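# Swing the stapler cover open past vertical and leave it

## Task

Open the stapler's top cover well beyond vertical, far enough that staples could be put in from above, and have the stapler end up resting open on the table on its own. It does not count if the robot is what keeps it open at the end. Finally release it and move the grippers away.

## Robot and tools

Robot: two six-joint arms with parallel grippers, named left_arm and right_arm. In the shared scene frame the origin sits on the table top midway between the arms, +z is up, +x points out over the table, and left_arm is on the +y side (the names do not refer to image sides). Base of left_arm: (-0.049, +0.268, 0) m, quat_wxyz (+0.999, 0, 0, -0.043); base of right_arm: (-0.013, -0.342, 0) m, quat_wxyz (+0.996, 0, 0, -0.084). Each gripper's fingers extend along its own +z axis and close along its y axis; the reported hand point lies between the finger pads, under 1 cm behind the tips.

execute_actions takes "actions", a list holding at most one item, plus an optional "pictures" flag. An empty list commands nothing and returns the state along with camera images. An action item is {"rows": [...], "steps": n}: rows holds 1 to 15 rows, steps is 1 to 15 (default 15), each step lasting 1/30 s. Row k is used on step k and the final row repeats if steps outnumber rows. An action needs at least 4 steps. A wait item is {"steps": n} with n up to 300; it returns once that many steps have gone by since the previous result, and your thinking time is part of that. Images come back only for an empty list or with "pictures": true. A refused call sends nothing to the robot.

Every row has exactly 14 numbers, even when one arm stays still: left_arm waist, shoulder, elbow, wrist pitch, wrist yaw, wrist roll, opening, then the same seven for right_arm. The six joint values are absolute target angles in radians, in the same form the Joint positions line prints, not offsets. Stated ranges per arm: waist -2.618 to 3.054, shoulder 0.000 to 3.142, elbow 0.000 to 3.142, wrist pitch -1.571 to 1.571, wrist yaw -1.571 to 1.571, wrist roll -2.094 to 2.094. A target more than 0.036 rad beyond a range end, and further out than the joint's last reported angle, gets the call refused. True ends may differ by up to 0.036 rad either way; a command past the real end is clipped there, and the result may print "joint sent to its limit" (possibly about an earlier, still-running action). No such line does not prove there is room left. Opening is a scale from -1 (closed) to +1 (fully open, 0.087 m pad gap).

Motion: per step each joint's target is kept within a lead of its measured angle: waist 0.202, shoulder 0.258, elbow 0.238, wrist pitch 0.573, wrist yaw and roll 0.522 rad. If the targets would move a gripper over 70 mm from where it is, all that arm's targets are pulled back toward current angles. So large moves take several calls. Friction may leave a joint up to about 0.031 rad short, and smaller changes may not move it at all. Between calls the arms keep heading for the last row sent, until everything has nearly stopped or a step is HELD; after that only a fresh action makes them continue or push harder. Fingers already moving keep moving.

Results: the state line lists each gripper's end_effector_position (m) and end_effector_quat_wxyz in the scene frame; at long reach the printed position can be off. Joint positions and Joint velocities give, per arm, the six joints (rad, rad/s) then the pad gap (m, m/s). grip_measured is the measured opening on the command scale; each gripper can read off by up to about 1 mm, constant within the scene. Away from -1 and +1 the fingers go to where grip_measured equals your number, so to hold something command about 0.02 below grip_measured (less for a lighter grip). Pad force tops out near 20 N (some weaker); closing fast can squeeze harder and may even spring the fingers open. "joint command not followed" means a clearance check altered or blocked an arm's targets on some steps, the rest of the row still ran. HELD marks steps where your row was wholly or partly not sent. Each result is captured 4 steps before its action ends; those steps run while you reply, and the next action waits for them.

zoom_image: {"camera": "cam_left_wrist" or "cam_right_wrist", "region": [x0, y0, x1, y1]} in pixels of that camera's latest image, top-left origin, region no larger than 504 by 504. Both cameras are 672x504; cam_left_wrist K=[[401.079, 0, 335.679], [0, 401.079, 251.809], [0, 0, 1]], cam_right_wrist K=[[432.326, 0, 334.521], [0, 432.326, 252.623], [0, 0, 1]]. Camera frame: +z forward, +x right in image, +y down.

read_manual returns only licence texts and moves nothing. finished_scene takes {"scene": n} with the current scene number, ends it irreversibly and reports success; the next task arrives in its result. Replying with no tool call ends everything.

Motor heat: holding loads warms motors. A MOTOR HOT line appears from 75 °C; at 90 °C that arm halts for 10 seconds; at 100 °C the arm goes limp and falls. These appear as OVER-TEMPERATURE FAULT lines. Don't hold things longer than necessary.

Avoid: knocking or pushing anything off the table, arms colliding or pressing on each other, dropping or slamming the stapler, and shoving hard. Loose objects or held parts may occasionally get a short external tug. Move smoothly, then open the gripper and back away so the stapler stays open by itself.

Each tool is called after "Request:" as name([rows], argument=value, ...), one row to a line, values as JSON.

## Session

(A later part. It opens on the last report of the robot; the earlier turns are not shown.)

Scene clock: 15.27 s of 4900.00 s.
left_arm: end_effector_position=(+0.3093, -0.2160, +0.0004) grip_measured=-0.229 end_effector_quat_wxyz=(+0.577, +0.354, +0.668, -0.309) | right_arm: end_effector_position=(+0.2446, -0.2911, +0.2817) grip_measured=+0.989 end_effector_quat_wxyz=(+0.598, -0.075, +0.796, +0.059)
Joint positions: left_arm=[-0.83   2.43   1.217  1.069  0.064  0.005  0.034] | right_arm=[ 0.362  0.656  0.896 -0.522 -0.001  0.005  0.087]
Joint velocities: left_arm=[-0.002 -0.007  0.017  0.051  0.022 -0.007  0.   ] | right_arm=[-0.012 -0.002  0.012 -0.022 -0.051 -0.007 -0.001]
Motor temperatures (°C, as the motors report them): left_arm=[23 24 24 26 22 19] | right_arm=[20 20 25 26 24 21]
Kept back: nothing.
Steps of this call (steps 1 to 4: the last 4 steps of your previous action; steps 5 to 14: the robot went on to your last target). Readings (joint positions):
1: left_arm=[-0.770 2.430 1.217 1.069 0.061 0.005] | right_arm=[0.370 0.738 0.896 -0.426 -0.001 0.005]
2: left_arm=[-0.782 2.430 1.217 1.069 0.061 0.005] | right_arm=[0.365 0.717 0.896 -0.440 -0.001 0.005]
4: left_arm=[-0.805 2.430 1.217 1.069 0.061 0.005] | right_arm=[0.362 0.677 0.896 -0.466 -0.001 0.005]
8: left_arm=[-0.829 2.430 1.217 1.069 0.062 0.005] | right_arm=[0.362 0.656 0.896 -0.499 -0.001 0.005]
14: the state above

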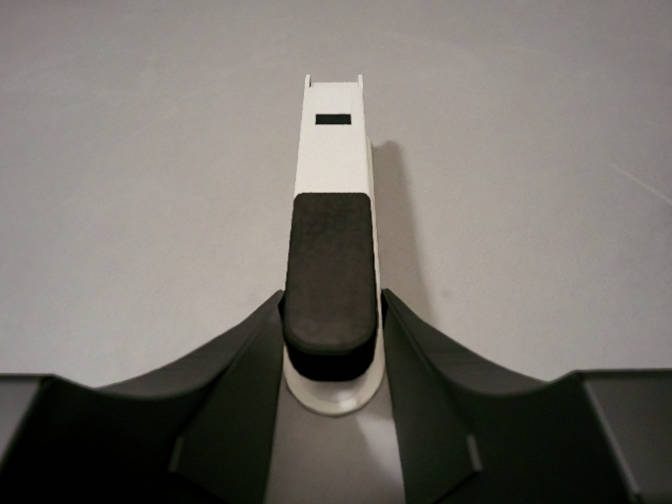

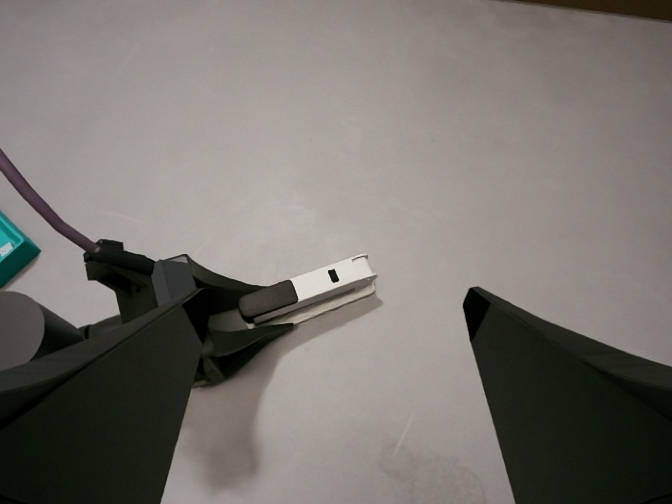

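Request:
execute_actions([
  {"rows":[[-0.83,2.43,1.238,1.07,0.07,0,-0.255,0.36,0.67,0.92,-0.54,0,0.08,0.9],[-0.83,2.43,1.238,1.07,0.07,0,-0.255,0.36,0.70,0.95,-0.56,0,0.17,0.8],[-0.83,2.43,1.238,1.07,0.07,0,-0.255,0.36,0.74,0.98,-0.59,0,0.27,0.7],[-0.83,2.43,1.238,1.07,0.07,0,-0.255,0.36,0.79,1.01,-0.62,0,0.37,0.6],[-0.83,2.43,1.238,1.07,0.07,0,-0.255,0.36,0.84,1.04,-0.65,0,0.47,0.5],[-0.83,2.43,1.238,1.07,0.07,0,-0.255,0.36,0.89,1.07,-0.68,0,0.57,0.4],[-0.83,2.43,1.238,1.07,0.07,0,-0.255,0.36,0.94,1.10,-0.71,0,0.67,0.3],[-0.83,2.43,1.238,1.07,0.07,0,-0.255,0.36,0.99,1.13,-0.74,0,0.77,0.2],[-0.83,2.43,1.238,1.07,0.07,0,-0.255,0.36,1.04,1.16,-0.77,0,0.87,0.2],[-0.83,2.43,1.238,1.07,0.07,0,-0.255,0.36,1.09,1.19,-0.80,0,0.97,0.2],[-0.83,2.43,1.238,1.07,0.07,0,-0.255,0.36,1.14,1.22,-0.83,0,1.05,0.2],[-0.83,2.43,1.238,1.07,0.07,0,-0.255,0.36,1.19,1.25,-0.86,0,1.12,0.2],[-0.83,2.43,1.238,1.07,0.07,0,-0.255,0.36,1.24,1.28,-0.89,0,1.17,0.2],[-0.83,2.43,1.238,1.07,0.07,0,-0.255,0.36,1.29,1.31,-0.92,0,1.19,0.2],[-0.83,2.43,1.238,1.07,0.07,0,-0.255,0.36,1.34,1.34,-0.95,0,1.19,0.2]],"steps":15},
])

Request:
execute_actions([
  {"rows":[[-0.83,2.43,1.238,1.07,0.07,0,-0.255,0.36,1.39,1.37,-0.98,0,1.19,0.2],[-0.83,2.43,1.238,1.07,0.07,0,-0.255,0.36,1.44,1.40,-1.01,0,1.19,0.2],[-0.83,2.43,1.238,1.07,0.07,0,-0.255,0.36,1.49,1.43,-1.04,0,1.19,0.2],[-0.83,2.43,1.238,1.07,0.07,0,-0.255,0.36,1.54,1.46,-1.07,0,1.19,0.2],[-0.83,2.43,1.238,1.07,0.07,0,-0.255,0.36,1.59,1.49,-1.10,0,1.19,0.2],[-0.83,2.43,1.238,1.07,0.07,0,-0.255,0.36,1.64,1.52,-1.14,0,1.19,0.2],[-0.83,2.43,1.238,1.07,0.07,0,-0.255,0.36,1.69,1.55,-1.17,0,1.19,0.2],[-0.83,2.43,1.238,1.07,0.07,0,-0.255,0.36,1.74,1.58,-1.20,0,1.19,0.2],[-0.83,2.43,1.238,1.07,0.07,0,-0.255,0.36,1.785,1.61,-1.23,0,1.19,0.2],[-0.83,2.43,1.238,1.07,0.07,0,-0.255,0.36,1.825,1.635,-1.26,0,1.19,0.2],[-0.83,2.43,1.238,1.07,0.07,0,-0.255,0.36,1.86,1.66,-1.285,0,1.19,0.2],[-0.83,2.43,1.238,1.07,0.07,0,-0.255,0.36,1.89,1.675,-1.305,0,1.19,0.2],[-0.83,2.43,1.238,1.07,0.07,0,-0.255,0.36,1.915,1.69,-1.32,0,1.19,0.2],[-0.83,2.43,1.238,1.07,0.07,0,-0.255,0.36,1.93,1.695,-1.33,0,1.19,0.2],[-0.83,2.43,1.238,1.07,0.07,0,-0.255,0.36,1.94,1.70,-1.34,0,1.19,0.2]],"steps":15},
])

Request:
execute_actions([
  {"steps":14},
], pictures=true)

Scene clock: 17.77 s of 4900.00 s.
left_arm: end_effector_position=(+0.3094, -0.2159, +0.0004) grip_measured=-0.229 end_effector_quat_wxyz=(+0.577, +0.354, +0.668, -0.309) | right_arm: end_effector_position=(+0.2917, -0.2556, +0.2736) grip_measured=+0.201 end_effector_quat_wxyz=(+0.442, +0.209, +0.848, +0.205)
Joint positions: left_arm=[-0.83   2.43   1.217  1.069  0.063  0.005  0.034] | right_arm=[ 0.362  1.034  1.166 -0.683 -0.001  0.676  0.053]
Joint velocities: left_arm=[ 0.002  0.007  0.012 -0.066  0.022 -0.022 -0.   ] | right_arm=[-0.017  1.502  0.828 -0.799  0.022  2.44  -0.003]
Motor temperatures (°C, as the motors report them): left_arm=[23 26 25 26 22 19] | right_arm=[20 20 25 26 24 21]
Steps of this call (steps 1 to 30: the robot went on to your last target; steps 31 to 64: nothing new was sent; steps 65 to 75: the first 11 steps of this action). Readings (joint positions):
65: left_arm=[-0.830 2.430 1.217 1.069 0.063 0.005] | right_arm=[0.362 0.656 0.896 -0.529 -0.001 0.014]
66: left_arm=[-0.830 2.430 1.217 1.069 0.063 0.005] | right_arm=[0.362 0.660 0.903 -0.535 -0.001 0.039]
68: left_arm=[-0.830 2.430 1.217 1.069 0.063 0.005] | right_arm=[0.362 0.699 0.946 -0.560 -0.001 0.130]
72: left_arm=[-0.830 2.430 1.217 1.069 0.063 0.005] | right_arm=[0.362 0.877 1.079 -0.615 -0.001 0.417]
75: the state above

Scene clock: 18.27 s of 4900.00 s.
left_arm: end_effector_position=(+0.3094, -0.2159, +0.0004) grip_measured=-0.229 end_effector_quat_wxyz=(+0.577, +0.354, +0.668, -0.309) | right_arm: end_effector_position=(+0.3483, -0.2321, +0.1426) grip_measured=+0.200 end_effector_quat_wxyz=(+0.102, +0.463, +0.877, +0.083)
Joint positions: left_arm=[-0.83   2.43   1.217  1.069  0.063  0.005  0.034] | right_arm=[ 0.362  1.78   1.604 -1.131 -0.001  1.165  0.052]
Joint velocities: left_arm=[ 0.012  0.002  0.012  0.037  0.051 -0.037  0.   ] | right_arm=[-0.012  1.267  0.725 -0.901 -0.037  0.095  0.   ]
Motor temperatures (°C, as the motors report them): left_arm=[23 26 25 26 22 19] | right_arm=[20 20 26 26 24 21]
Steps of this call (steps 1 to 4: the last 4 steps of your previous action; steps 5 to 15: the first 11 steps of this action). Readings (joint positions):
5: left_arm=[-0.830 2.430 1.217 1.069 0.063 0.005] | right_arm=[0.362 1.292 1.308 -0.829 -0.001 1.007]
6: left_arm=[-0.830 2.430 1.217 1.069 0.063 0.005] | right_arm=[0.362 1.342 1.337 -0.859 -0.001 1.043]
8: left_arm=[-0.830 2.430 1.217 1.069 0.063 0.005] | right_arm=[0.362 1.441 1.398 -0.919 -0.001 1.094]
12: left_arm=[-0.830 2.430 1.217 1.069 0.063 0.005] | right_arm=[0.362 1.638 1.519 -1.041 -0.001 1.147]
15: the state above

Scene clock: 18.73 s of 4900.00 s.
left_arm: end_effector_position=(+0.3094, -0.2159, +0.0004) grip_measured=-0.229 end_effector_quat_wxyz=(+0.577, +0.354, +0.668, -0.309) | right_arm: end_effector_position=(+0.3254, -0.2363, +0.1062) grip_measured=+0.200 end_effector_quat_wxyz=(+0.001, +0.475, +0.880, +0.001)
Joint positions: left_arm=[-0.83   2.43   1.217  1.069  0.063  0.005  0.034] | right_arm=[ 0.362  1.94   1.684 -1.312 -0.001  1.183  0.052]
Joint velocities: left_arm=[-0.017 -0.012 -0.002 -0.007 -0.066 -0.022  0.   ] | right_arm=[-0.022  0.002 -0.007 -0.139  0.022 -0.022 -0.002]
Motor temperatures (°C, as the motors report them): left_arm=[23 27 25 26 22 19] | right_arm=[20 20 26 26 24 21]
Kept back: nothing.
Steps of this call (steps 1 to 4: the last 4 steps of your previous action; steps 5 to 14: the robot went on to your last target). Readings (joint positions):
1: left_arm=[-0.830 2.430 1.217 1.069 0.063 0.005] | right_arm=[0.362 1.821 1.626 -1.158 -0.001 1.168]
2: left_arm=[-0.830 2.430 1.217 1.069 0.063 0.005] | right_arm=[0.362 1.857 1.644 -1.183 -0.001 1.171]
4: left_arm=[-0.830 2.430 1.217 1.069 0.063 0.005] | right_arm=[0.362 1.910 1.666 -1.226 -0.001 1.175]
8: left_arm=[-0.830 2.430 1.217 1.069 0.063 0.005] | right_arm=[0.362 1.940 1.672 -1.283 -0.001 1.180]
14: the state above

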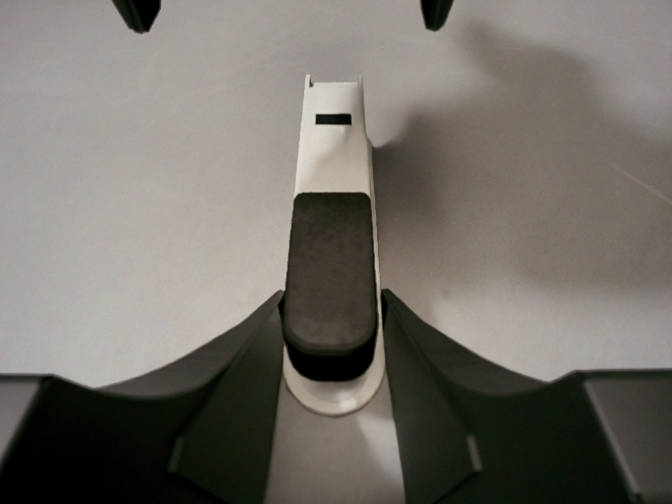

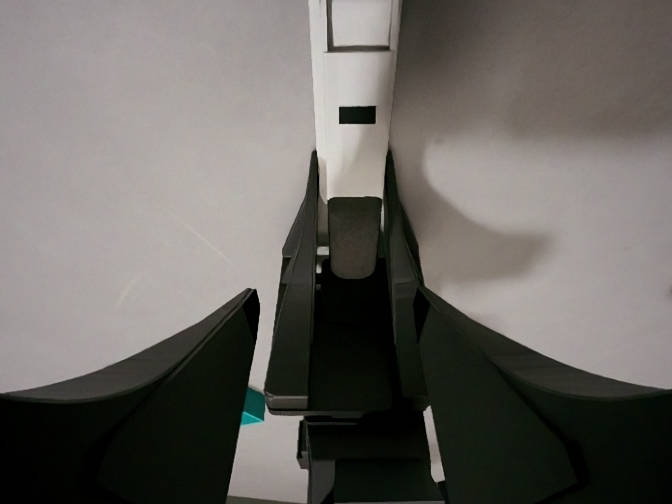

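Request:
execute_actions([
  {"rows":[[-0.83,2.43,1.238,1.07,0.07,0,-0.255,0.35,1.935,1.67,-1.30,0,1.19,0.2],[-0.83,2.43,1.238,1.07,0.07,0,-0.255,0.345,1.93,1.65,-1.28,0,1.19,0.2],[-0.83,2.43,1.238,1.07,0.07,0,-0.255,0.34,1.925,1.63,-1.255,0,1.19,0.2],[-0.83,2.43,1.238,1.07,0.07,0,-0.255,0.34,1.92,1.605,-1.23,0,1.19,0.2],[-0.83,2.43,1.238,1.07,0.07,0,-0.255,0.34,1.92,1.58,-1.205,0,1.19,0.2],[-0.83,2.43,1.238,1.07,0.07,0,-0.255,0.34,1.92,1.56,-1.18,0,1.19,0.2],[-0.83,2.43,1.238,1.07,0.07,0,-0.255,0.34,1.92,1.54,-1.155,0,1.19,0.2],[-0.83,2.43,1.238,1.07,0.07,0,-0.255,0.34,1.92,1.52,-1.135,0,1.19,0.2],[-0.83,2.43,1.238,1.07,0.07,0,-0.255,0.34,1.92,1.505,-1.12,0,1.19,0.2],[-0.83,2.43,1.238,1.07,0.07,0,-0.255,0.34,1.92,1.50,-1.112,0,1.19,0.2]],"steps":15},
])

Request:
execute_actions([
  {"steps":10},
], pictures=true)

Scene clock: 19.80 s of 4900.00 s.
left_arm: end_effector_position=(+0.3094, -0.2159, +0.0004) grip_measured=-0.229 end_effector_quat_wxyz=(+0.577, +0.354, +0.668, -0.309) | right_arm: end_effector_position=(+0.3150, -0.2423, +0.0701) grip_measured=+0.200 end_effector_quat_wxyz=(-0.008, +0.480, +0.877, -0.006)
Joint positions: left_arm=[-0.83   2.43   1.217  1.069  0.063  0.005  0.034] | right_arm=[ 0.35   1.929  1.523 -1.185 -0.001  1.184  0.052]
Joint velocities: left_arm=[ 0.012  0.002 -0.002 -0.037  0.095  0.051 -0.002] | right_arm=[ 0.007 -0.007 -0.325  0.271 -0.007 -0.051 -0.001]
Motor temperatures (°C, as the motors report them): left_arm=[23 27 25 27 22 19] | right_arm=[20 21 26 26 24 21]
Steps of this call (steps 1 to 21: the robot went on to your last target; steps 22 to 32: the first 11 steps of this action). Readings (joint positions):
22: left_arm=[-0.830 2.430 1.217 1.069 0.063 0.005] | right_arm=[0.362 1.940 1.684 -1.321 -0.001 1.184]
23: left_arm=[-0.830 2.430 1.217 1.069 0.063 0.005] | right_arm=[0.361 1.940 1.682 -1.317 -0.001 1.184]
25: left_arm=[-0.830 2.430 1.217 1.069 0.063 0.005] | right_arm=[0.358 1.935 1.661 -1.294 -0.001 1.184]
29: left_arm=[-0.830 2.430 1.217 1.069 0.063 0.005] | right_arm=[0.350 1.929 1.576 -1.228 -0.001 1.184]
32: the state above

Scene clock: 20.13 s of 4900.00 s.
left_arm: end_effector_position=(+0.3094, -0.2159, +0.0004) grip_measured=-0.229 end_effector_quat_wxyz=(+0.577, +0.354, +0.668, -0.309) | right_arm: end_effector_position=(+0.3245, -0.2405, +0.0670) grip_measured=+0.200 end_effector_quat_wxyz=(+0.008, +0.480, +0.877, +0.007)
Joint positions: left_arm=[-0.83   2.43   1.217  1.069  0.063  0.005  0.034] | right_arm=[ 0.35   1.929  1.513 -1.134 -0.001  1.184  0.052]
Joint velocities: left_arm=[ 0.012 -0.002 -0.007 -0.037 -0.037 -0.022 -0.001] | right_arm=[-0.007 -0.007 -0.017  0.037  0.007 -0.037  0.   ]
Motor temperatures (°C, as the motors report them): left_arm=[23 27 25 27 22 19] | right_arm=[20 21 26 26 24 21]
Kept back: nothing.
Steps of this call (steps 1 to 4: the last 4 steps of your previous action; steps 5 to 10: the robot went on to your last target). Readings (joint positions):
1: left_arm=[-0.830 2.430 1.217 1.069 0.063 0.005] | right_arm=[0.350 1.929 1.516 -1.177 -0.001 1.184]
2: left_arm=[-0.830 2.430 1.217 1.069 0.063 0.005] | right_arm=[0.350 1.929 1.513 -1.169 -0.001 1.184]
4: left_arm=[-0.830 2.430 1.217 1.069 0.063 0.005] | right_arm=[0.350 1.929 1.513 -1.155 -0.001 1.184]
8: left_arm=[-0.830 2.430 1.217 1.069 0.063 0.005] | right_arm=[0.350 1.929 1.513 -1.138 -0.001 1.184]
10: the state above

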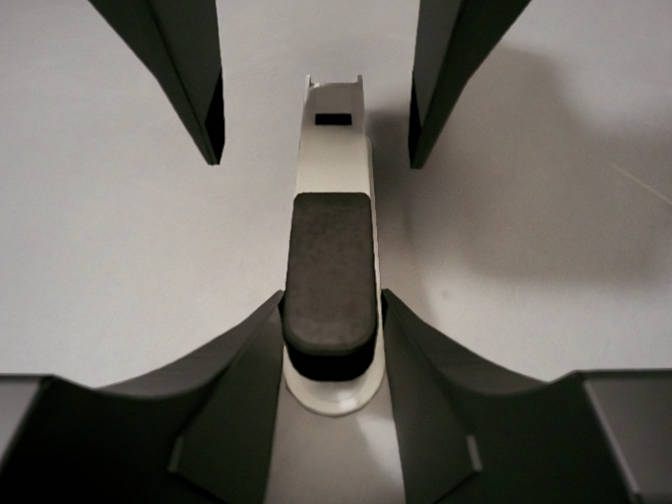

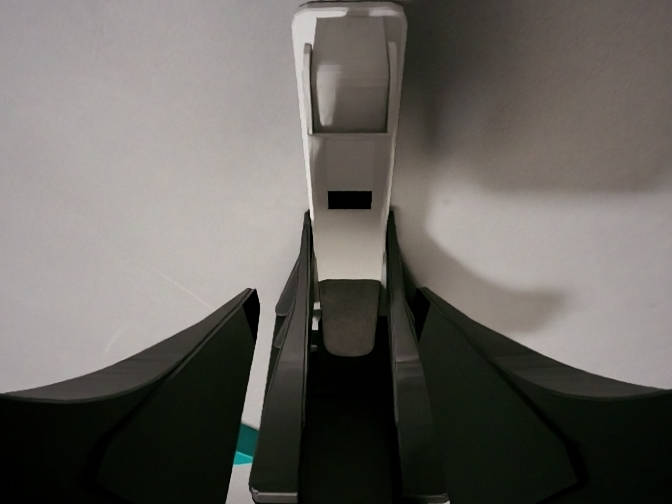

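Request:
execute_actions([
  {"rows":[[-0.83,2.43,1.238,1.07,0.07,0,-0.255,0.362,1.93,1.49,-1.11,0,1.195,0.2],[-0.83,2.43,1.238,1.07,0.07,0,-0.255,0.37,1.93,1.48,-1.105,0,1.2,0.2],[-0.83,2.43,1.238,1.07,0.07,0,-0.255,0.378,1.93,1.468,-1.095,0,1.2,0.2],[-0.83,2.43,1.238,1.07,0.07,0,-0.255,0.383,1.935,1.456,-1.085,0,1.2,0.2],[-0.83,2.43,1.238,1.07,0.07,0,-0.255,0.383,1.94,1.444,-1.073,0,1.2,0.2],[-0.83,2.43,1.238,1.07,0.07,0,-0.255,0.383,1.94,1.432,-1.061,0,1.2,0.15],[-0.83,2.43,1.238,1.07,0.07,0,-0.255,0.383,1.945,1.42,-1.05,0,1.2,0.1],[-0.83,2.43,1.238,1.07,0.07,0,-0.255,0.383,1.945,1.412,-1.04,0,1.2,0.05],[-0.83,2.43,1.238,1.07,0.07,0,-0.255,0.383,1.945,1.407,-1.034,0,1.2,0.0]],"steps":15},
])

Request:
execute_actions([
  {"steps":10},
], pictures=true)

Scene clock: 21.00 s of 4900.00 s.
left_arm: end_effector_position=(+0.3094, -0.2159, +0.0004) grip_measured=-0.229 end_effector_quat_wxyz=(+0.577, +0.354, +0.668, -0.309) | right_arm: end_effector_position=(+0.3102, -0.2345, +0.0456) grip_measured=+0.002 end_effector_quat_wxyz=(-0.004, +0.473, +0.881, -0.003)
Joint positions: left_arm=[-0.83   2.43   1.217  1.069  0.063  0.005  0.034] | right_arm=[ 0.375  1.929  1.424 -1.076 -0.001  1.192  0.044]
Joint velocities: left_arm=[-0.002  0.012  0.017  0.051  0.007  0.037 -0.   ] | right_arm=[-0.002  0.007 -0.115  0.066 -0.095  0.066 -0.003]
Motor temperatures (°C, as the motors report them): left_arm=[23 28 25 27 22 19] | right_arm=[20 21 26 26 24 21]
Steps of this call (steps 1 to 15: the robot went on to your last target; steps 16 to 26: the first 11 steps of this action). Readings (joint positions):
16: left_arm=[-0.830 2.430 1.217 1.069 0.063 0.005] | right_arm=[0.350 1.929 1.513 -1.129 -0.001 1.184]
17: left_arm=[-0.830 2.430 1.217 1.069 0.063 0.005] | right_arm=[0.351 1.929 1.511 -1.127 -0.001 1.186]
19: left_arm=[-0.830 2.430 1.217 1.069 0.063 0.005] | right_arm=[0.357 1.929 1.498 -1.117 -0.001 1.189]
23: left_arm=[-0.830 2.430 1.217 1.069 0.063 0.005] | right_arm=[0.374 1.929 1.448 -1.090 -0.001 1.191]
26: the state above

Scene clock: 21.33 s of 4900.00 s.
left_arm: end_effector_position=(+0.3094, -0.2159, +0.0004) grip_measured=-0.229 end_effector_quat_wxyz=(+0.577, +0.354, +0.668, -0.309) | right_arm: end_effector_position=(+0.3149, -0.2335, +0.0448) grip_measured=+0.000 end_effector_quat_wxyz=(+0.004, +0.474, +0.881, +0.004)
Joint positions: left_arm=[-0.83   2.43   1.217  1.069  0.063  0.005  0.034] | right_arm=[ 0.375  1.929  1.422 -1.053 -0.001  1.193  0.044]
Joint velocities: left_arm=[-0.012 -0.012 -0.012  0.037  0.037 -0.037 -0.   ] | right_arm=[-0.012  0.002  0.002  0.037 -0.007 -0.007  0.   ]
Motor temperatures (°C, as the motors report them): left_arm=[23 28 25 27 22 19] | right_arm=[20 21 26 26 24 21]
Kept back: nothing.
Steps of this call (steps 1 to 4: the last 4 steps of your previous action; steps 5 to 10: the robot went on to your last target). Readings (joint positions):
1: left_arm=[-0.830 2.430 1.217 1.069 0.063 0.005] | right_arm=[0.375 1.929 1.422 -1.073 -0.001 1.193]
2: left_arm=[-0.830 2.430 1.217 1.069 0.063 0.005] | right_arm=[0.375 1.929 1.422 -1.069 -0.001 1.193]
4: left_arm=[-0.830 2.430 1.217 1.069 0.063 0.005] | right_arm=[0.375 1.929 1.422 -1.062 -0.001 1.193]
8: left_arm=[-0.830 2.430 1.217 1.069 0.063 0.005] | right_arm=[0.375 1.929 1.422 -1.055 -0.001 1.193]
10: the state above

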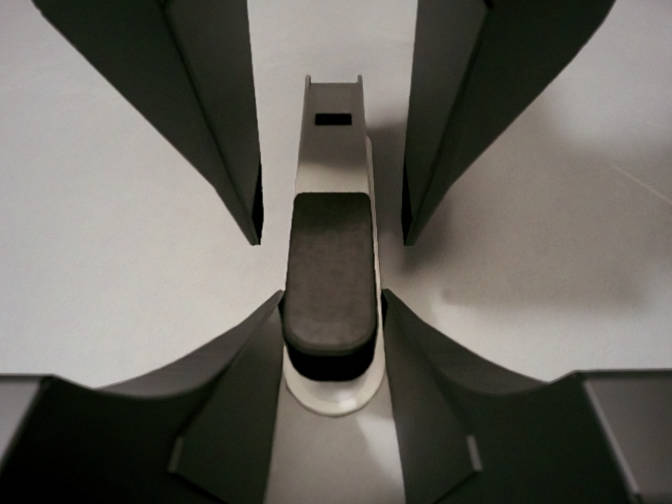

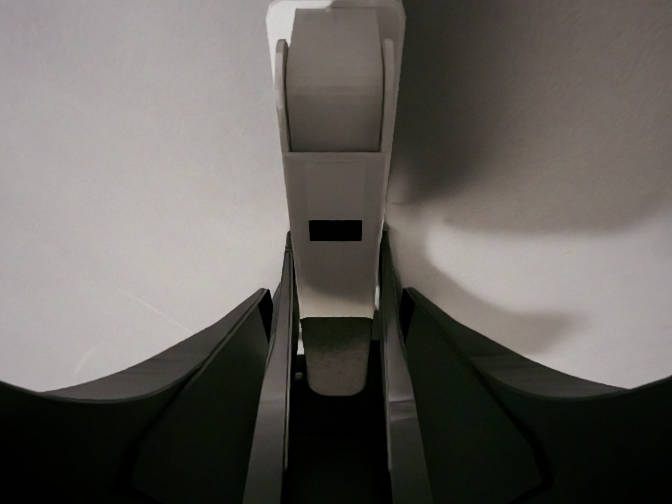

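Request:
execute_actions([
  {"rows":[[-0.83,2.43,1.238,1.07,0.07,0,-0.255,0.383,1.955,1.407,-1.034,0,1.2,-0.06],[-0.83,2.43,1.238,1.07,0.07,0,-0.255,0.383,1.96,1.407,-1.034,0,1.2,-0.12],[-0.83,2.43,1.238,1.07,0.07,0,-0.255,0.383,1.96,1.407,-1.034,0,1.2,-0.18],[-0.83,2.43,1.238,1.07,0.07,0,-0.255,0.383,1.96,1.407,-1.034,0,1.2,-0.24],[-0.83,2.43,1.238,1.07,0.07,0,-0.255,0.383,1.96,1.407,-1.034,0,1.2,-0.30],[-0.83,2.43,1.238,1.07,0.07,0,-0.255,0.383,1.96,1.407,-1.034,0,1.2,-0.35],[-0.83,2.43,1.238,1.07,0.07,0,-0.255,0.383,1.96,1.407,-1.034,0,1.2,-0.39],[-0.83,2.43,1.238,1.07,0.07,0,-0.255,0.383,1.96,1.407,-1.034,0,1.2,-0.42],[-0.83,2.43,1.238,1.07,0.07,0,-0.255,0.383,1.96,1.407,-1.034,0,1.2,-0.44],[-0.83,2.43,1.238,1.07,0.07,0,-0.255,0.383,1.96,1.407,-1.034,0,1.2,-0.46],[-0.83,2.43,1.238,1.07,0.07,0,-0.255,0.383,1.96,1.407,-1.034,0,1.2,-0.48],[-0.83,2.43,1.238,1.07,0.07,0,-0.255,0.383,1.96,1.407,-1.034,0,1.2,-0.50],[-0.83,2.43,1.238,1.07,0.07,0,-0.255,0.383,1.96,1.407,-1.034,0,1.2,-0.52],[-0.83,2.43,1.238,1.07,0.07,0,-0.255,0.383,1.96,1.407,-1.034,0,1.2,-0.54]],"steps":15},
])

Request:
execute_actions([
  {"steps":8},
], pictures=true)

Scene clock: 22.20 s of 4900.00 s.
left_arm: end_effector_position=(+0.3094, -0.2159, +0.0004) grip_measured=-0.229 end_effector_quat_wxyz=(+0.577, +0.354, +0.668, -0.309) | right_arm: end_effector_position=(+0.3146, -0.2336, +0.0399) grip_measured=-0.470 end_effector_quat_wxyz=(-0.001, +0.474, +0.881, -0.000)
Joint positions: left_arm=[-0.83   2.43   1.217  1.069  0.063  0.005  0.034] | right_arm=[ 0.375  1.943  1.422 -1.05  -0.001  1.194  0.023]
Joint velocities: left_arm=[ 0.022 -0.002 -0.002  0.022 -0.037 -0.066  0.001] | right_arm=[-0.002 -0.017 -0.022  0.037  0.007 -0.022 -0.018]
Motor temperatures (°C, as the motors report them): left_arm=[23 28 25 27 22 19] | right_arm=[20 21 26 26 24 21]
Steps of this call (steps 1 to 15: the robot went on to your last target; steps 16 to 26: the first 11 steps of this action). Readings (joint positions):
16: left_arm=[-0.830 2.430 1.217 1.069 0.063 0.005] | right_arm=[0.375 1.929 1.422 -1.051 -0.001 1.194]
17: left_arm=[-0.830 2.430 1.217 1.069 0.063 0.005] | right_arm=[0.375 1.930 1.422 -1.051 -0.001 1.194]
19: left_arm=[-0.830 2.430 1.217 1.069 0.063 0.005] | right_arm=[0.375 1.935 1.422 -1.050 -0.001 1.194]
23: left_arm=[-0.830 2.430 1.217 1.069 0.063 0.005] | right_arm=[0.375 1.943 1.422 -1.050 -0.001 1.194]
26: the state above

Scene clock: 22.47 s of 4900.00 s.
left_arm: end_effector_position=(+0.3094, -0.2159, +0.0004) grip_measured=-0.229 end_effector_quat_wxyz=(+0.577, +0.354, +0.668, -0.309) | right_arm: end_effector_position=(+0.3148, -0.2334, +0.0399) grip_measured=-0.495 end_effector_quat_wxyz=(-0.000, +0.474, +0.880, +0.000)
Joint positions: left_arm=[-0.83   2.43   1.217  1.069  0.063  0.005  0.034] | right_arm=[ 0.375  1.943  1.422 -1.05  -0.001  1.194  0.022]
Joint velocities: left_arm=[-0.007 -0.002 -0.002 -0.022 -0.095 -0.007  0.   ] | right_arm=[-0.007 -0.017 -0.012  0.066 -0.037  0.007  0.001]
Motor temperatures (°C, as the motors report them): left_arm=[23 28 25 27 22 19] | right_arm=[20 21 26 26 24 21]
Kept back: nothing.
Steps of this call (steps 1 to 4: the last 4 steps of your previous action; steps 5 to 8: the robot went on to your last target). Readings (joint positions):
1: left_arm=[-0.830 2.430 1.217 1.069 0.063 0.005] | right_arm=[0.375 1.943 1.422 -1.050 -0.001 1.194]
2: left_arm=[-0.830 2.430 1.217 1.069 0.063 0.005] | right_arm=[0.375 1.943 1.422 -1.050 -0.001 1.194]
4: left_arm=[-0.830 2.430 1.217 1.069 0.063 0.005] | right_arm=[0.375 1.943 1.422 -1.050 -0.001 1.194]
8: the state above

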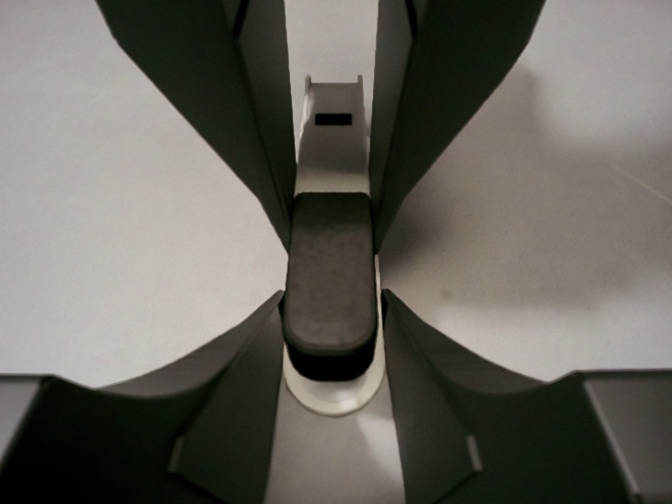

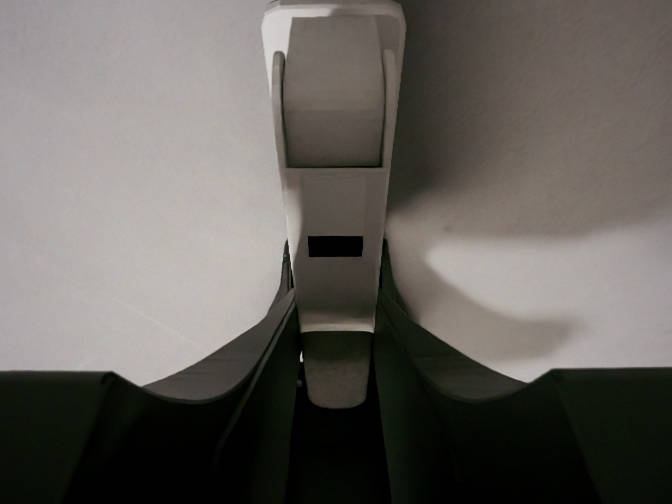

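Request:
execute_actions([
  {"rows":[[-0.83,2.44,1.238,1.07,0.07,0,-0.255,0.375,1.94,1.43,-1.06,0,1.19,-0.52],[-0.83,2.44,1.238,1.07,0.07,0,-0.255,0.373,1.935,1.44,-1.07,0,1.19,-0.52],[-0.83,2.44,1.238,1.07,0.07,0,-0.255,0.371,1.93,1.447,-1.078,0,1.187,-0.52],[-0.83,2.44,1.238,1.07,0.07,0,-0.255,0.369,1.925,1.454,-1.086,0,1.185,-0.52],[-0.83,2.44,1.238,1.07,0.07,0,-0.255,0.367,1.922,1.461,-1.094,0,1.183,-0.52],[-0.83,2.44,1.238,1.07,0.07,0,-0.255,0.364,1.92,1.468,-1.102,0,1.18,-0.52],[-0.83,2.44,1.238,1.07,0.07,0,-0.255,0.361,1.918,1.475,-1.11,0,1.18,-0.52],[-0.83,2.44,1.238,1.07,0.07,0,-0.255,0.358,1.916,1.482,-1.118,0,1.18,-0.52],[-0.83,2.44,1.238,1.07,0.07,0,-0.255,0.356,1.915,1.489,-1.128,0,1.178,-0.52],[-0.83,2.44,1.238,1.07,0.07,0,-0.255,0.354,1.915,1.497,-1.138,0,1.178,-0.52]],"steps":15},
])

Request:
execute_actions([
  {"steps":8},
], pictures=true)

Scene clock: 23.40 s of 4900.00 s.
left_arm: end_effector_position=(+0.3109, -0.2182, +0.0080) grip_measured=-0.229 end_effector_quat_wxyz=(+0.587, +0.349, +0.660, -0.314) | right_arm: end_effector_position=(+0.3167, -0.2357, +0.0492) grip_measured=-0.495 end_effector_quat_wxyz=(-0.001, +0.474, +0.881, -0.003)
Joint positions: left_arm=[-0.83   2.43   1.22   1.096  0.063  0.001  0.034] | right_arm=[ 0.37   1.943  1.461 -1.093  0.004  1.189  0.022]
Joint velocities: left_arm=[-0.017 -0.002  0.085 -0.007 -0.007  0.022  0.   ] | right_arm=[-0.066  0.007  0.149 -0.125 -0.051 -0.066 -0.001]
Motor temperatures (°C, as the motors report them): left_arm=[23 29 25 27 22 19] | right_arm=[20 22 26 25 24 21]
Steps of this call (steps 1 to 15: the robot went on to your last target; steps 16 to 17: nothing new was sent; steps 18 to 28: the first 11 steps of this action). Readings (joint positions):
18: left_arm=[-0.830 2.430 1.217 1.069 0.063 0.005] | right_arm=[0.375 1.943 1.422 -1.050 -0.001 1.194]
19: left_arm=[-0.830 2.430 1.217 1.069 0.063 0.005] | right_arm=[0.375 1.943 1.422 -1.050 -0.001 1.194]
21: left_arm=[-0.830 2.430 1.217 1.069 0.063 0.005] | right_arm=[0.375 1.943 1.425 -1.053 -0.001 1.194]
25: left_arm=[-0.830 2.430 1.217 1.083 0.063 0.003] | right_arm=[0.374 1.943 1.442 -1.072 0.003 1.192]
28: the state above

Scene clock: 23.67 s of 4900.00 s.
left_arm: end_effector_position=(+0.3115, -0.2192, +0.0096) grip_measured=-0.229 end_effector_quat_wxyz=(+0.588, +0.347, +0.659, -0.316) | right_arm: end_effector_position=(+0.3166, -0.2363, +0.0524) grip_measured=-0.495 end_effector_quat_wxyz=(-0.003, +0.474, +0.881, -0.003)
Joint positions: left_arm=[-0.83   2.43   1.224  1.096  0.063 -0.002  0.034] | right_arm=[ 0.367  1.943  1.473 -1.109  0.001  1.186  0.022]
Joint velocities: left_arm=[-0.002  0.012 -0.007 -0.066 -0.007 -0.051 -0.   ] | right_arm=[-0.007  0.002 -0.012 -0.051 -0.022 -0.007  0.   ]
Motor temperatures (°C, as the motors report them): left_arm=[23 29 25 27 22 19] | right_arm=[20 22 26 25 24 21]
Kept back: nothing.
Steps of this call (steps 1 to 4: the last 4 steps of your previous action; steps 5 to 8: the robot went on to your last target). Readings (joint positions):
1: left_arm=[-0.830 2.430 1.223 1.096 0.063 0.001] | right_arm=[0.368 1.943 1.466 -1.098 0.004 1.188]
2: left_arm=[-0.830 2.430 1.224 1.096 0.063 0.001] | right_arm=[0.368 1.943 1.469 -1.102 0.004 1.186]
4: left_arm=[-0.830 2.430 1.224 1.096 0.063 -0.001] | right_arm=[0.367 1.943 1.472 -1.107 0.003 1.186]
8: the state above

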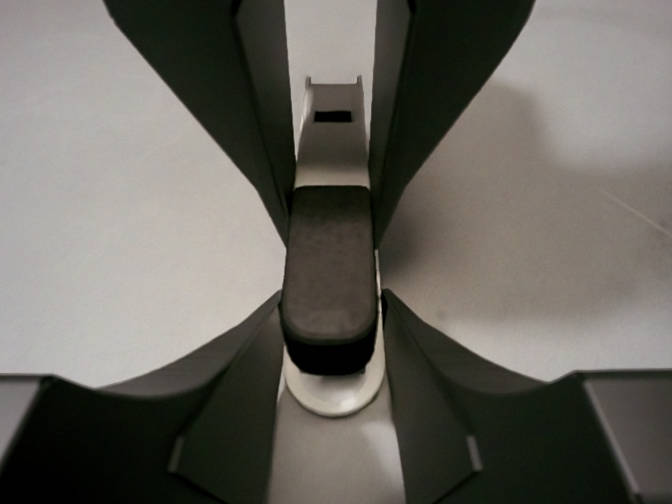

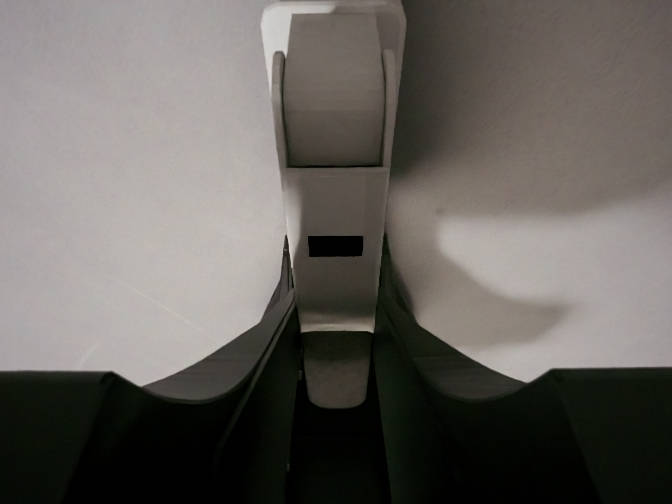

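Request:
execute_actions([
  {"rows":[[-0.83,2.445,1.23,1.065,0.07,0,-0.255,0.35,1.945,1.497,-1.138,-0.02,1.175,-0.52],[-0.83,2.45,1.22,1.06,0.07,0,-0.255,0.343,1.955,1.504,-1.145,-0.036,1.167,-0.52],[-0.83,2.45,1.215,1.055,0.07,0,-0.255,0.336,1.963,1.511,-1.152,-0.052,1.159,-0.52],[-0.83,2.45,1.21,1.05,0.07,0,-0.255,0.329,1.971,1.519,-1.16,-0.068,1.151,-0.52],[-0.83,2.45,1.205,1.045,0.07,0,-0.255,0.322,1.979,1.526,-1.167,-0.084,1.143,-0.52],[-0.83,2.45,1.2,1.04,0.07,0,-0.255,0.315,1.987,1.534,-1.174,-0.10,1.135,-0.52],[-0.83,2.45,1.2,1.035,0.07,0,-0.255,0.308,1.995,1.541,-1.182,-0.116,1.127,-0.52],[-0.83,2.45,1.2,1.03,0.07,0,-0.255,0.301,2.003,1.549,-1.189,-0.132,1.119,-0.52],[-0.83,2.45,1.2,1.03,0.07,0,-0.255,0.294,2.011,1.556,-1.196,-0.148,1.111,-0.52],[-0.83,2.45,1.2,1.03,0.07,0,-0.255,0.287,2.019,1.564,-1.204,-0.164,1.103,-0.52],[-0.83,2.45,1.2,1.03,0.07,0,-0.255,0.28,2.027,1.571,-1.211,-0.18,1.095,-0.52],[-0.83,2.45,1.2,1.03,0.07,0,-0.255,0.273,2.035,1.579,-1.218,-0.196,1.087,-0.52],[-0.83,2.45,1.2,1.03,0.07,0,-0.255,0.266,2.043,1.586,-1.226,-0.212,1.078,-0.52],[-0.83,2.45,1.2,1.03,0.07,0,-0.255,0.258,2.05,1.594,-1.233,-0.225,1.069,-0.52],[-0.83,2.45,1.2,1.03,0.07,0,-0.255,0.25,2.056,1.60,-1.24,-0.235,1.06,-0.52]],"steps":15},
])

Request:
execute_actions([
  {"steps":14},
], pictures=true)

Scene clock: 25.27 s of 4900.00 s.
left_arm: end_effector_position=(+0.3102, -0.2177, +0.0029) grip_measured=-0.229 end_effector_quat_wxyz=(+0.578, +0.351, +0.667, -0.312) | right_arm: end_effector_position=(+0.3168, -0.2364, +0.0537) grip_measured=-0.495 end_effector_quat_wxyz=(-0.064, +0.474, +0.878, +0.028)
Joint positions: left_arm=[-0.83   2.43   1.224  1.068  0.064 -0.002  0.034] | right_arm=[ 0.308  2.004  1.534 -1.171 -0.121  1.126  0.022]
Joint velocities: left_arm=[ 0.002 -0.012 -0.017 -0.125 -0.11  -0.007 -0.   ] | right_arm=[-0.222  0.252  0.198 -0.212 -0.403 -0.3    0.   ]
Motor temperatures (°C, as the motors report them): left_arm=[23 29 25 27 22 19] | right_arm=[20 22 26 25 24 21]
Steps of this call (steps 1 to 30: the robot went on to your last target; steps 31 to 37: nothing new was sent; steps 38 to 48: the first 11 steps of this action). Readings (joint positions):
38: left_arm=[-0.830 2.430 1.224 1.095 0.063 -0.002] | right_arm=[0.367 1.943 1.474 -1.110 -0.000 1.186]
39: left_arm=[-0.830 2.430 1.224 1.094 0.063 -0.002] | right_arm=[0.365 1.943 1.474 -1.110 -0.004 1.184]
41: left_arm=[-0.830 2.430 1.224 1.090 0.064 -0.002] | right_arm=[0.357 1.949 1.484 -1.121 -0.023 1.177]
45: left_arm=[-0.830 2.430 1.224 1.080 0.064 -0.002] | right_arm=[0.329 1.978 1.512 -1.150 -0.077 1.150]
48: the state above

Scene clock: 25.73 s of 4900.00 s.
left_arm: end_effector_position=(+0.3095, -0.2171, +0.0002) grip_measured=-0.229 end_effector_quat_wxyz=(+0.574, +0.353, +0.670, -0.310) | right_arm: end_effector_position=(+0.3167, -0.2377, +0.0574) grip_measured=-0.495 end_effector_quat_wxyz=(-0.109, +0.471, +0.874, +0.056)
Joint positions: left_arm=[-0.83   2.43   1.224  1.057  0.065 -0.001  0.034] | right_arm=[ 0.262  2.046  1.577 -1.222 -0.214  1.069  0.022]
Joint velocities: left_arm=[-0.007  0.002 -0.017  0.081 -0.022  0.007 -0.001] | right_arm=[-0.007  0.007 -0.027 -0.095  0.095 -0.022  0.001]
Motor temperatures (°C, as the motors report them): left_arm=[23 30 25 27 22 19] | right_arm=[20 23 26 25 24 21]
Kept back: nothing.
Steps of this call (steps 1 to 4: the last 4 steps of your previous action; steps 5 to 14: the robot went on to your last target). Readings (joint positions):
1: left_arm=[-0.830 2.430 1.224 1.065 0.064 -0.002] | right_arm=[0.301 2.013 1.541 -1.179 -0.136 1.118]
2: left_arm=[-0.830 2.430 1.224 1.062 0.064 -0.002] | right_arm=[0.294 2.021 1.548 -1.186 -0.150 1.110]
4: left_arm=[-0.830 2.430 1.224 1.058 0.064 -0.002] | right_arm=[0.279 2.036 1.562 -1.202 -0.179 1.093]
8: left_arm=[-0.830 2.430 1.224 1.057 0.064 -0.002] | right_arm=[0.263 2.045 1.575 -1.221 -0.210 1.073]
14: the state above

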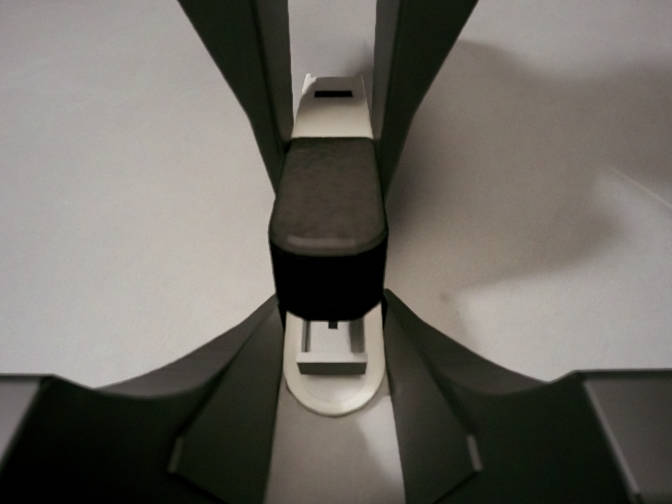

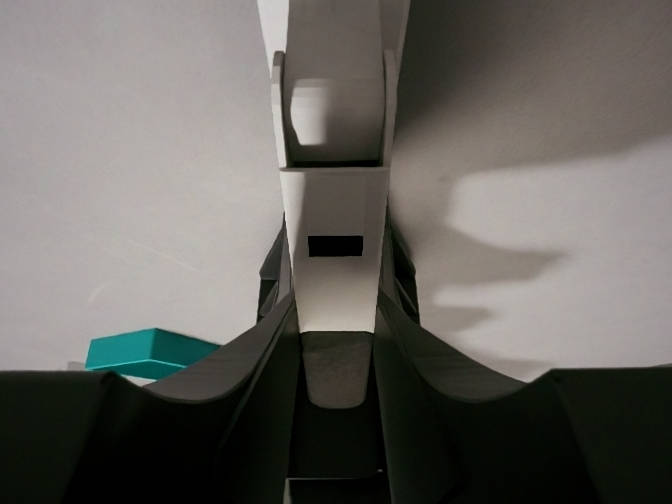

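Request:
execute_actions([
  {"rows":[[-0.83,2.45,1.2,1.035,0.07,0,-0.255,0.243,2.068,1.613,-1.255,-0.247,1.05,-0.52],[-0.83,2.45,1.2,1.035,0.07,0,-0.255,0.234,2.083,1.631,-1.275,-0.265,1.035,-0.52],[-0.83,2.45,1.2,1.035,0.07,0,-0.255,0.225,2.098,1.649,-1.295,-0.283,1.02,-0.52],[-0.83,2.45,1.2,1.035,0.07,0,-0.255,0.216,2.113,1.667,-1.315,-0.301,1.005,-0.52],[-0.83,2.45,1.2,1.035,0.07,0,-0.255,0.207,2.128,1.685,-1.335,-0.319,0.99,-0.52],[-0.83,2.45,1.2,1.035,0.07,0,-0.255,0.197,2.143,1.703,-1.355,-0.337,0.976,-0.52],[-0.83,2.45,1.2,1.035,0.07,0,-0.255,0.187,2.158,1.721,-1.375,-0.355,0.962,-0.52],[-0.83,2.45,1.2,1.035,0.07,0,-0.255,0.178,2.173,1.739,-1.396,-0.373,0.948,-0.52],[-0.83,2.45,1.2,1.035,0.07,0,-0.255,0.169,2.189,1.758,-1.418,-0.39,0.934,-0.52],[-0.83,2.45,1.2,1.035,0.07,0,-0.255,0.16,2.205,1.777,-1.44,-0.407,0.92,-0.52],[-0.83,2.45,1.2,1.035,0.07,0,-0.255,0.151,2.221,1.796,-1.462,-0.424,0.905,-0.52],[-0.83,2.45,1.2,1.035,0.07,0,-0.255,0.142,2.237,1.815,-1.484,-0.441,0.89,-0.52],[-0.83,2.45,1.2,1.035,0.07,0,-0.255,0.133,2.253,1.834,-1.506,-0.458,0.875,-0.52],[-0.83,2.45,1.2,1.035,0.07,0,-0.255,0.124,2.268,1.853,-1.527,-0.474,0.86,-0.52],[-0.83,2.45,1.2,1.035,0.07,0,-0.255,0.116,2.281,1.87,-1.547,-0.488,0.847,-0.52]],"steps":15},
])

Request:
execute_actions([
  {"steps":14},
], pictures=true)

Scene clock: 26.83 s of 4900.00 s.
left_arm: end_effector_position=(+0.3100, -0.2168, +0.0003) grip_measured=-0.229 end_effector_quat_wxyz=(+0.574, +0.351, +0.671, -0.310) | right_arm: end_effector_position=(+0.3213, -0.2422, +0.0693) grip_measured=-0.495 end_effector_quat_wxyz=(-0.197, +0.463, +0.859, +0.097)
Joint positions: left_arm=[-0.83   2.43   1.224  1.057  0.061 -0.004  0.034] | right_arm=[ 0.186  2.177  1.742 -1.398 -0.36   0.958  0.022]
Joint velocities: left_arm=[-0.012 -0.012  0.002  0.022 -0.037 -0.095  0.002] | right_arm=[-0.266  0.442  0.559 -0.623 -0.505 -0.374 -0.001]
Motor temperatures (°C, as the motors report them): left_arm=[23 30 25 27 22 19] | right_arm=[20 23 26 25 24 21]
Steps of this call (steps 1 to 22: the robot went on to your last target; steps 23 to 33: the first 11 steps of this action). Readings (joint positions):
23: left_arm=[-0.830 2.430 1.224 1.057 0.065 -0.001] | right_arm=[0.261 2.048 1.579 -1.225 -0.216 1.067]
24: left_arm=[-0.830 2.430 1.224 1.057 0.065 -0.001] | right_arm=[0.259 2.053 1.588 -1.233 -0.220 1.063]
26: left_arm=[-0.830 2.430 1.224 1.057 0.063 -0.001] | right_arm=[0.248 2.075 1.616 -1.259 -0.241 1.048]
30: left_arm=[-0.830 2.430 1.224 1.057 0.061 -0.003] | right_arm=[0.213 2.131 1.686 -1.335 -0.307 1.000]
33: the state above

Scene clock: 27.30 s of 4900.00 s.
left_arm: end_effector_position=(+0.3100, -0.2168, +0.0003) grip_measured=-0.229 end_effector_quat_wxyz=(+0.575, +0.352, +0.671, -0.310) | right_arm: end_effector_position=(+0.3232, -0.2474, +0.0786) grip_measured=-0.495 end_effector_quat_wxyz=(-0.259, +0.452, +0.843, +0.136)
Joint positions: left_arm=[-0.83   2.43   1.224  1.057  0.062 -0.002  0.034] | right_arm=[ 0.13   2.27   1.847 -1.527 -0.467  0.856  0.022]
Joint velocities: left_arm=[-0.012  0.007 -0.032  0.022 -0.007 -0.007  0.   ] | right_arm=[-0.022  0.012  0.012  0.081 -0.066  0.081 -0.001]
Motor temperatures (°C, as the motors report them): left_arm=[23 30 25 27 22 19] | right_arm=[20 23 26 25 24 21]
Kept back: nothing.
Steps of this call (steps 1 to 4: the last 4 steps of your previous action; steps 5 to 14: the robot went on to your last target). Readings (joint positions):
1: left_arm=[-0.830 2.430 1.224 1.057 0.061 -0.004] | right_arm=[0.177 2.193 1.760 -1.420 -0.377 0.943]
2: left_arm=[-0.830 2.430 1.224 1.057 0.061 -0.004] | right_arm=[0.168 2.208 1.779 -1.441 -0.394 0.928]
4: left_arm=[-0.830 2.430 1.224 1.057 0.061 -0.004] | right_arm=[0.151 2.240 1.817 -1.484 -0.427 0.899]
8: left_arm=[-0.830 2.430 1.224 1.057 0.061 -0.002] | right_arm=[0.132 2.268 1.845 -1.523 -0.464 0.862]
14: the state above

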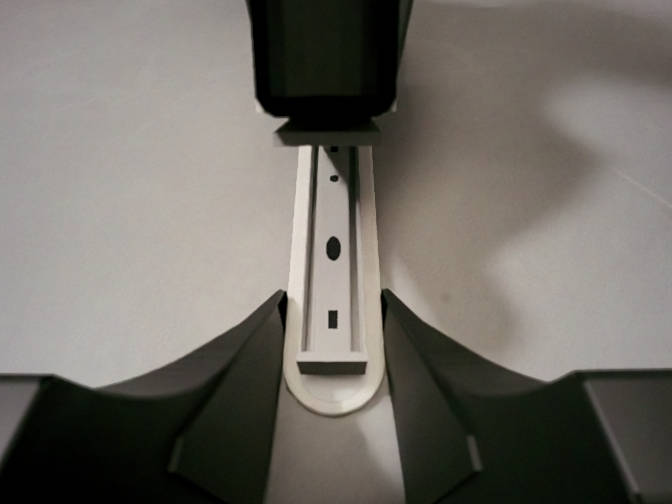

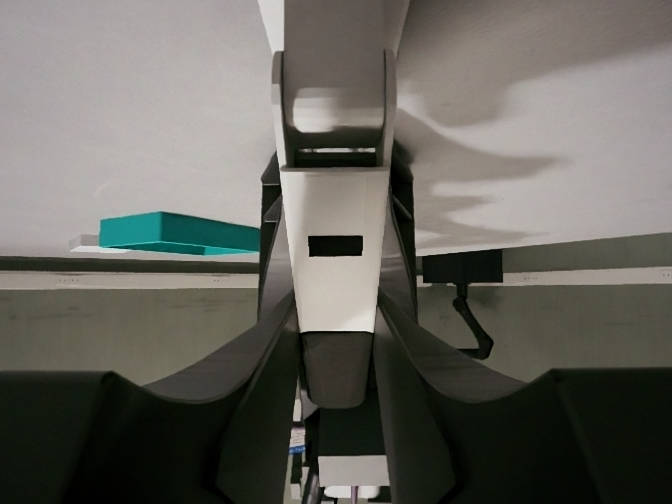

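Request:
execute_actions([
  {"rows":[[-0.83,2.45,1.2,1.035,0.07,0,-0.255,0.13,2.27,1.86,-1.53,-0.467,0.856,-0.51],[-0.83,2.45,1.2,1.035,0.07,0,-0.255,0.13,2.27,1.86,-1.53,-0.467,0.856,-0.503],[-0.83,2.45,1.2,1.035,0.07,0,-0.255,0.13,2.27,1.86,-1.53,-0.467,0.856,-0.498],[-0.83,2.45,1.2,1.035,0.07,0,-0.255,0.13,2.27,1.86,-1.53,-0.467,0.856,-0.494],[-0.83,2.45,1.2,1.035,0.07,0,-0.255,0.13,2.27,1.86,-1.53,-0.467,0.856,-0.488]],"steps":10},
], pictures=true)

Scene clock: 27.73 s of 4900.00 s.
left_arm: end_effector_position=(+0.3100, -0.2168, +0.0003) grip_measured=-0.229 end_effector_quat_wxyz=(+0.575, +0.352, +0.671, -0.309) | right_arm: end_effector_position=(+0.3231, -0.2475, +0.0786) grip_measured=-0.487 end_effector_quat_wxyz=(-0.259, +0.452, +0.843, +0.136)
Joint positions: left_arm=[-0.83   2.43   1.224  1.057  0.062 -0.001  0.034] | right_arm=[ 0.13   2.27   1.847 -1.527 -0.467  0.856  0.022]
Joint velocities: left_arm=[ 0.002  0.012 -0.017  0.037  0.051 -0.081  0.   ] | right_arm=[ 0.002  0.012 -0.002  0.007  0.037 -0.022  0.001]
Motor temperatures (°C, as the motors report them): left_arm=[23 30 25 27 22 19] | right_arm=[20 23 26 25 24 21]
Steps of this call (steps 1 to 7: the robot went on to your last target; steps 8 to 13: the first 6 steps of this action). Readings (joint positions):
8: left_arm=[-0.830 2.430 1.224 1.057 0.062 -0.001] | right_arm=[0.130 2.270 1.847 -1.527 -0.467 0.856]
9: left_arm=[-0.830 2.430 1.224 1.057 0.062 -0.001] | right_arm=[0.130 2.270 1.847 -1.527 -0.467 0.856]
11: left_arm=[-0.830 2.430 1.224 1.057 0.062 -0.001] | right_arm=[0.130 2.270 1.847 -1.527 -0.467 0.856]
13: the state above

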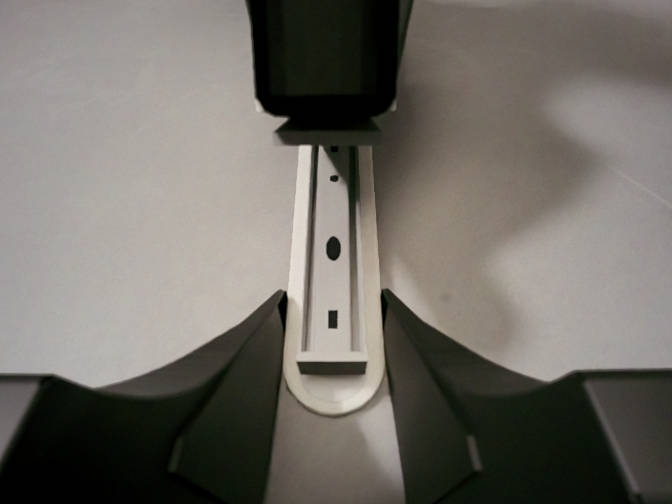

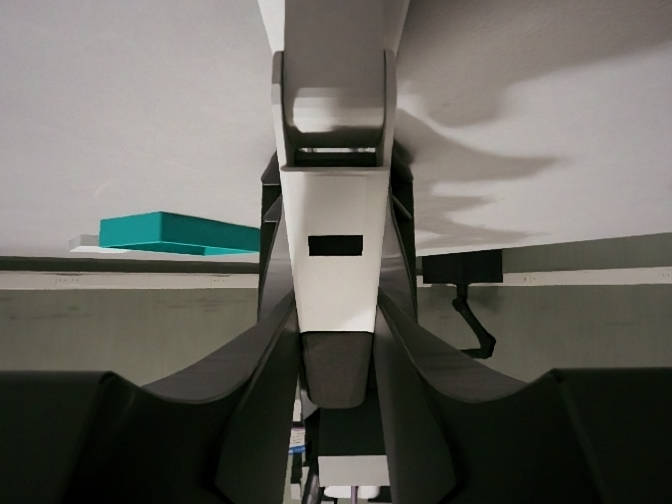

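Request:
execute_actions([
  {"rows":[[-0.83,2.45,1.2,1.035,0.07,0,-0.255,0.13,2.27,1.86,-1.53,-0.467,0.856,-0.47],[-0.83,2.45,1.2,1.035,0.07,0,-0.255,0.13,2.27,1.86,-1.53,-0.467,0.856,-0.44]],"steps":12},
], pictures=true)

Scene clock: 28.13 s of 4900.00 s.
left_arm: end_effector_position=(+0.3100, -0.2168, +0.0002) grip_measured=-0.229 end_effector_quat_wxyz=(+0.575, +0.352, +0.671, -0.309) | right_arm: end_effector_position=(+0.3231, -0.2475, +0.0786) grip_measured=-0.440 end_effector_quat_wxyz=(-0.259, +0.452, +0.843, +0.136)
Joint positions: left_arm=[-0.83   2.43   1.224  1.057  0.062 -0.001  0.034] | right_arm=[ 0.13   2.27   1.847 -1.527 -0.467  0.856  0.024]
Joint velocities: left_arm=[ 0.012  0.002 -0.012  0.007 -0.051  0.081 -0.001] | right_arm=[ 0.002 -0.002  0.032  0.007 -0.007  0.022 -0.   ]
Motor temperatures (°C, as the motors report them): left_arm=[23 30 25 27 22 19] | right_arm=[20 23 26 25 24 21]
Steps of this call (steps 1 to 4: the last 4 steps of your previous action; steps 5 to 12: the first 8 steps of this action). Readings (joint positions):
5: left_arm=[-0.830 2.430 1.224 1.057 0.062 -0.001] | right_arm=[0.130 2.270 1.847 -1.527 -0.467 0.856]
6: left_arm=[-0.830 2.430 1.224 1.057 0.062 -0.001] | right_arm=[0.130 2.270 1.847 -1.527 -0.467 0.856]
8: left_arm=[-0.830 2.430 1.224 1.057 0.062 -0.001] | right_arm=[0.130 2.270 1.847 -1.527 -0.467 0.856]
12: the state above

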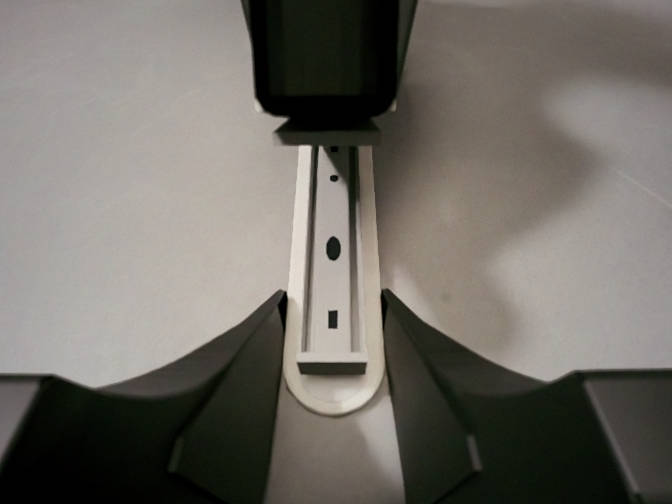

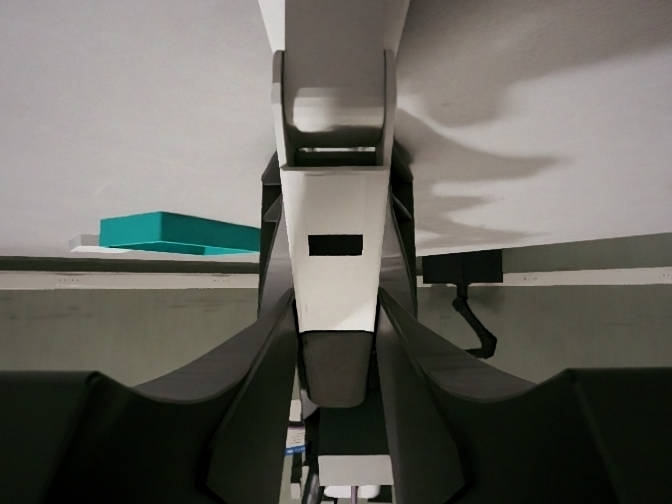

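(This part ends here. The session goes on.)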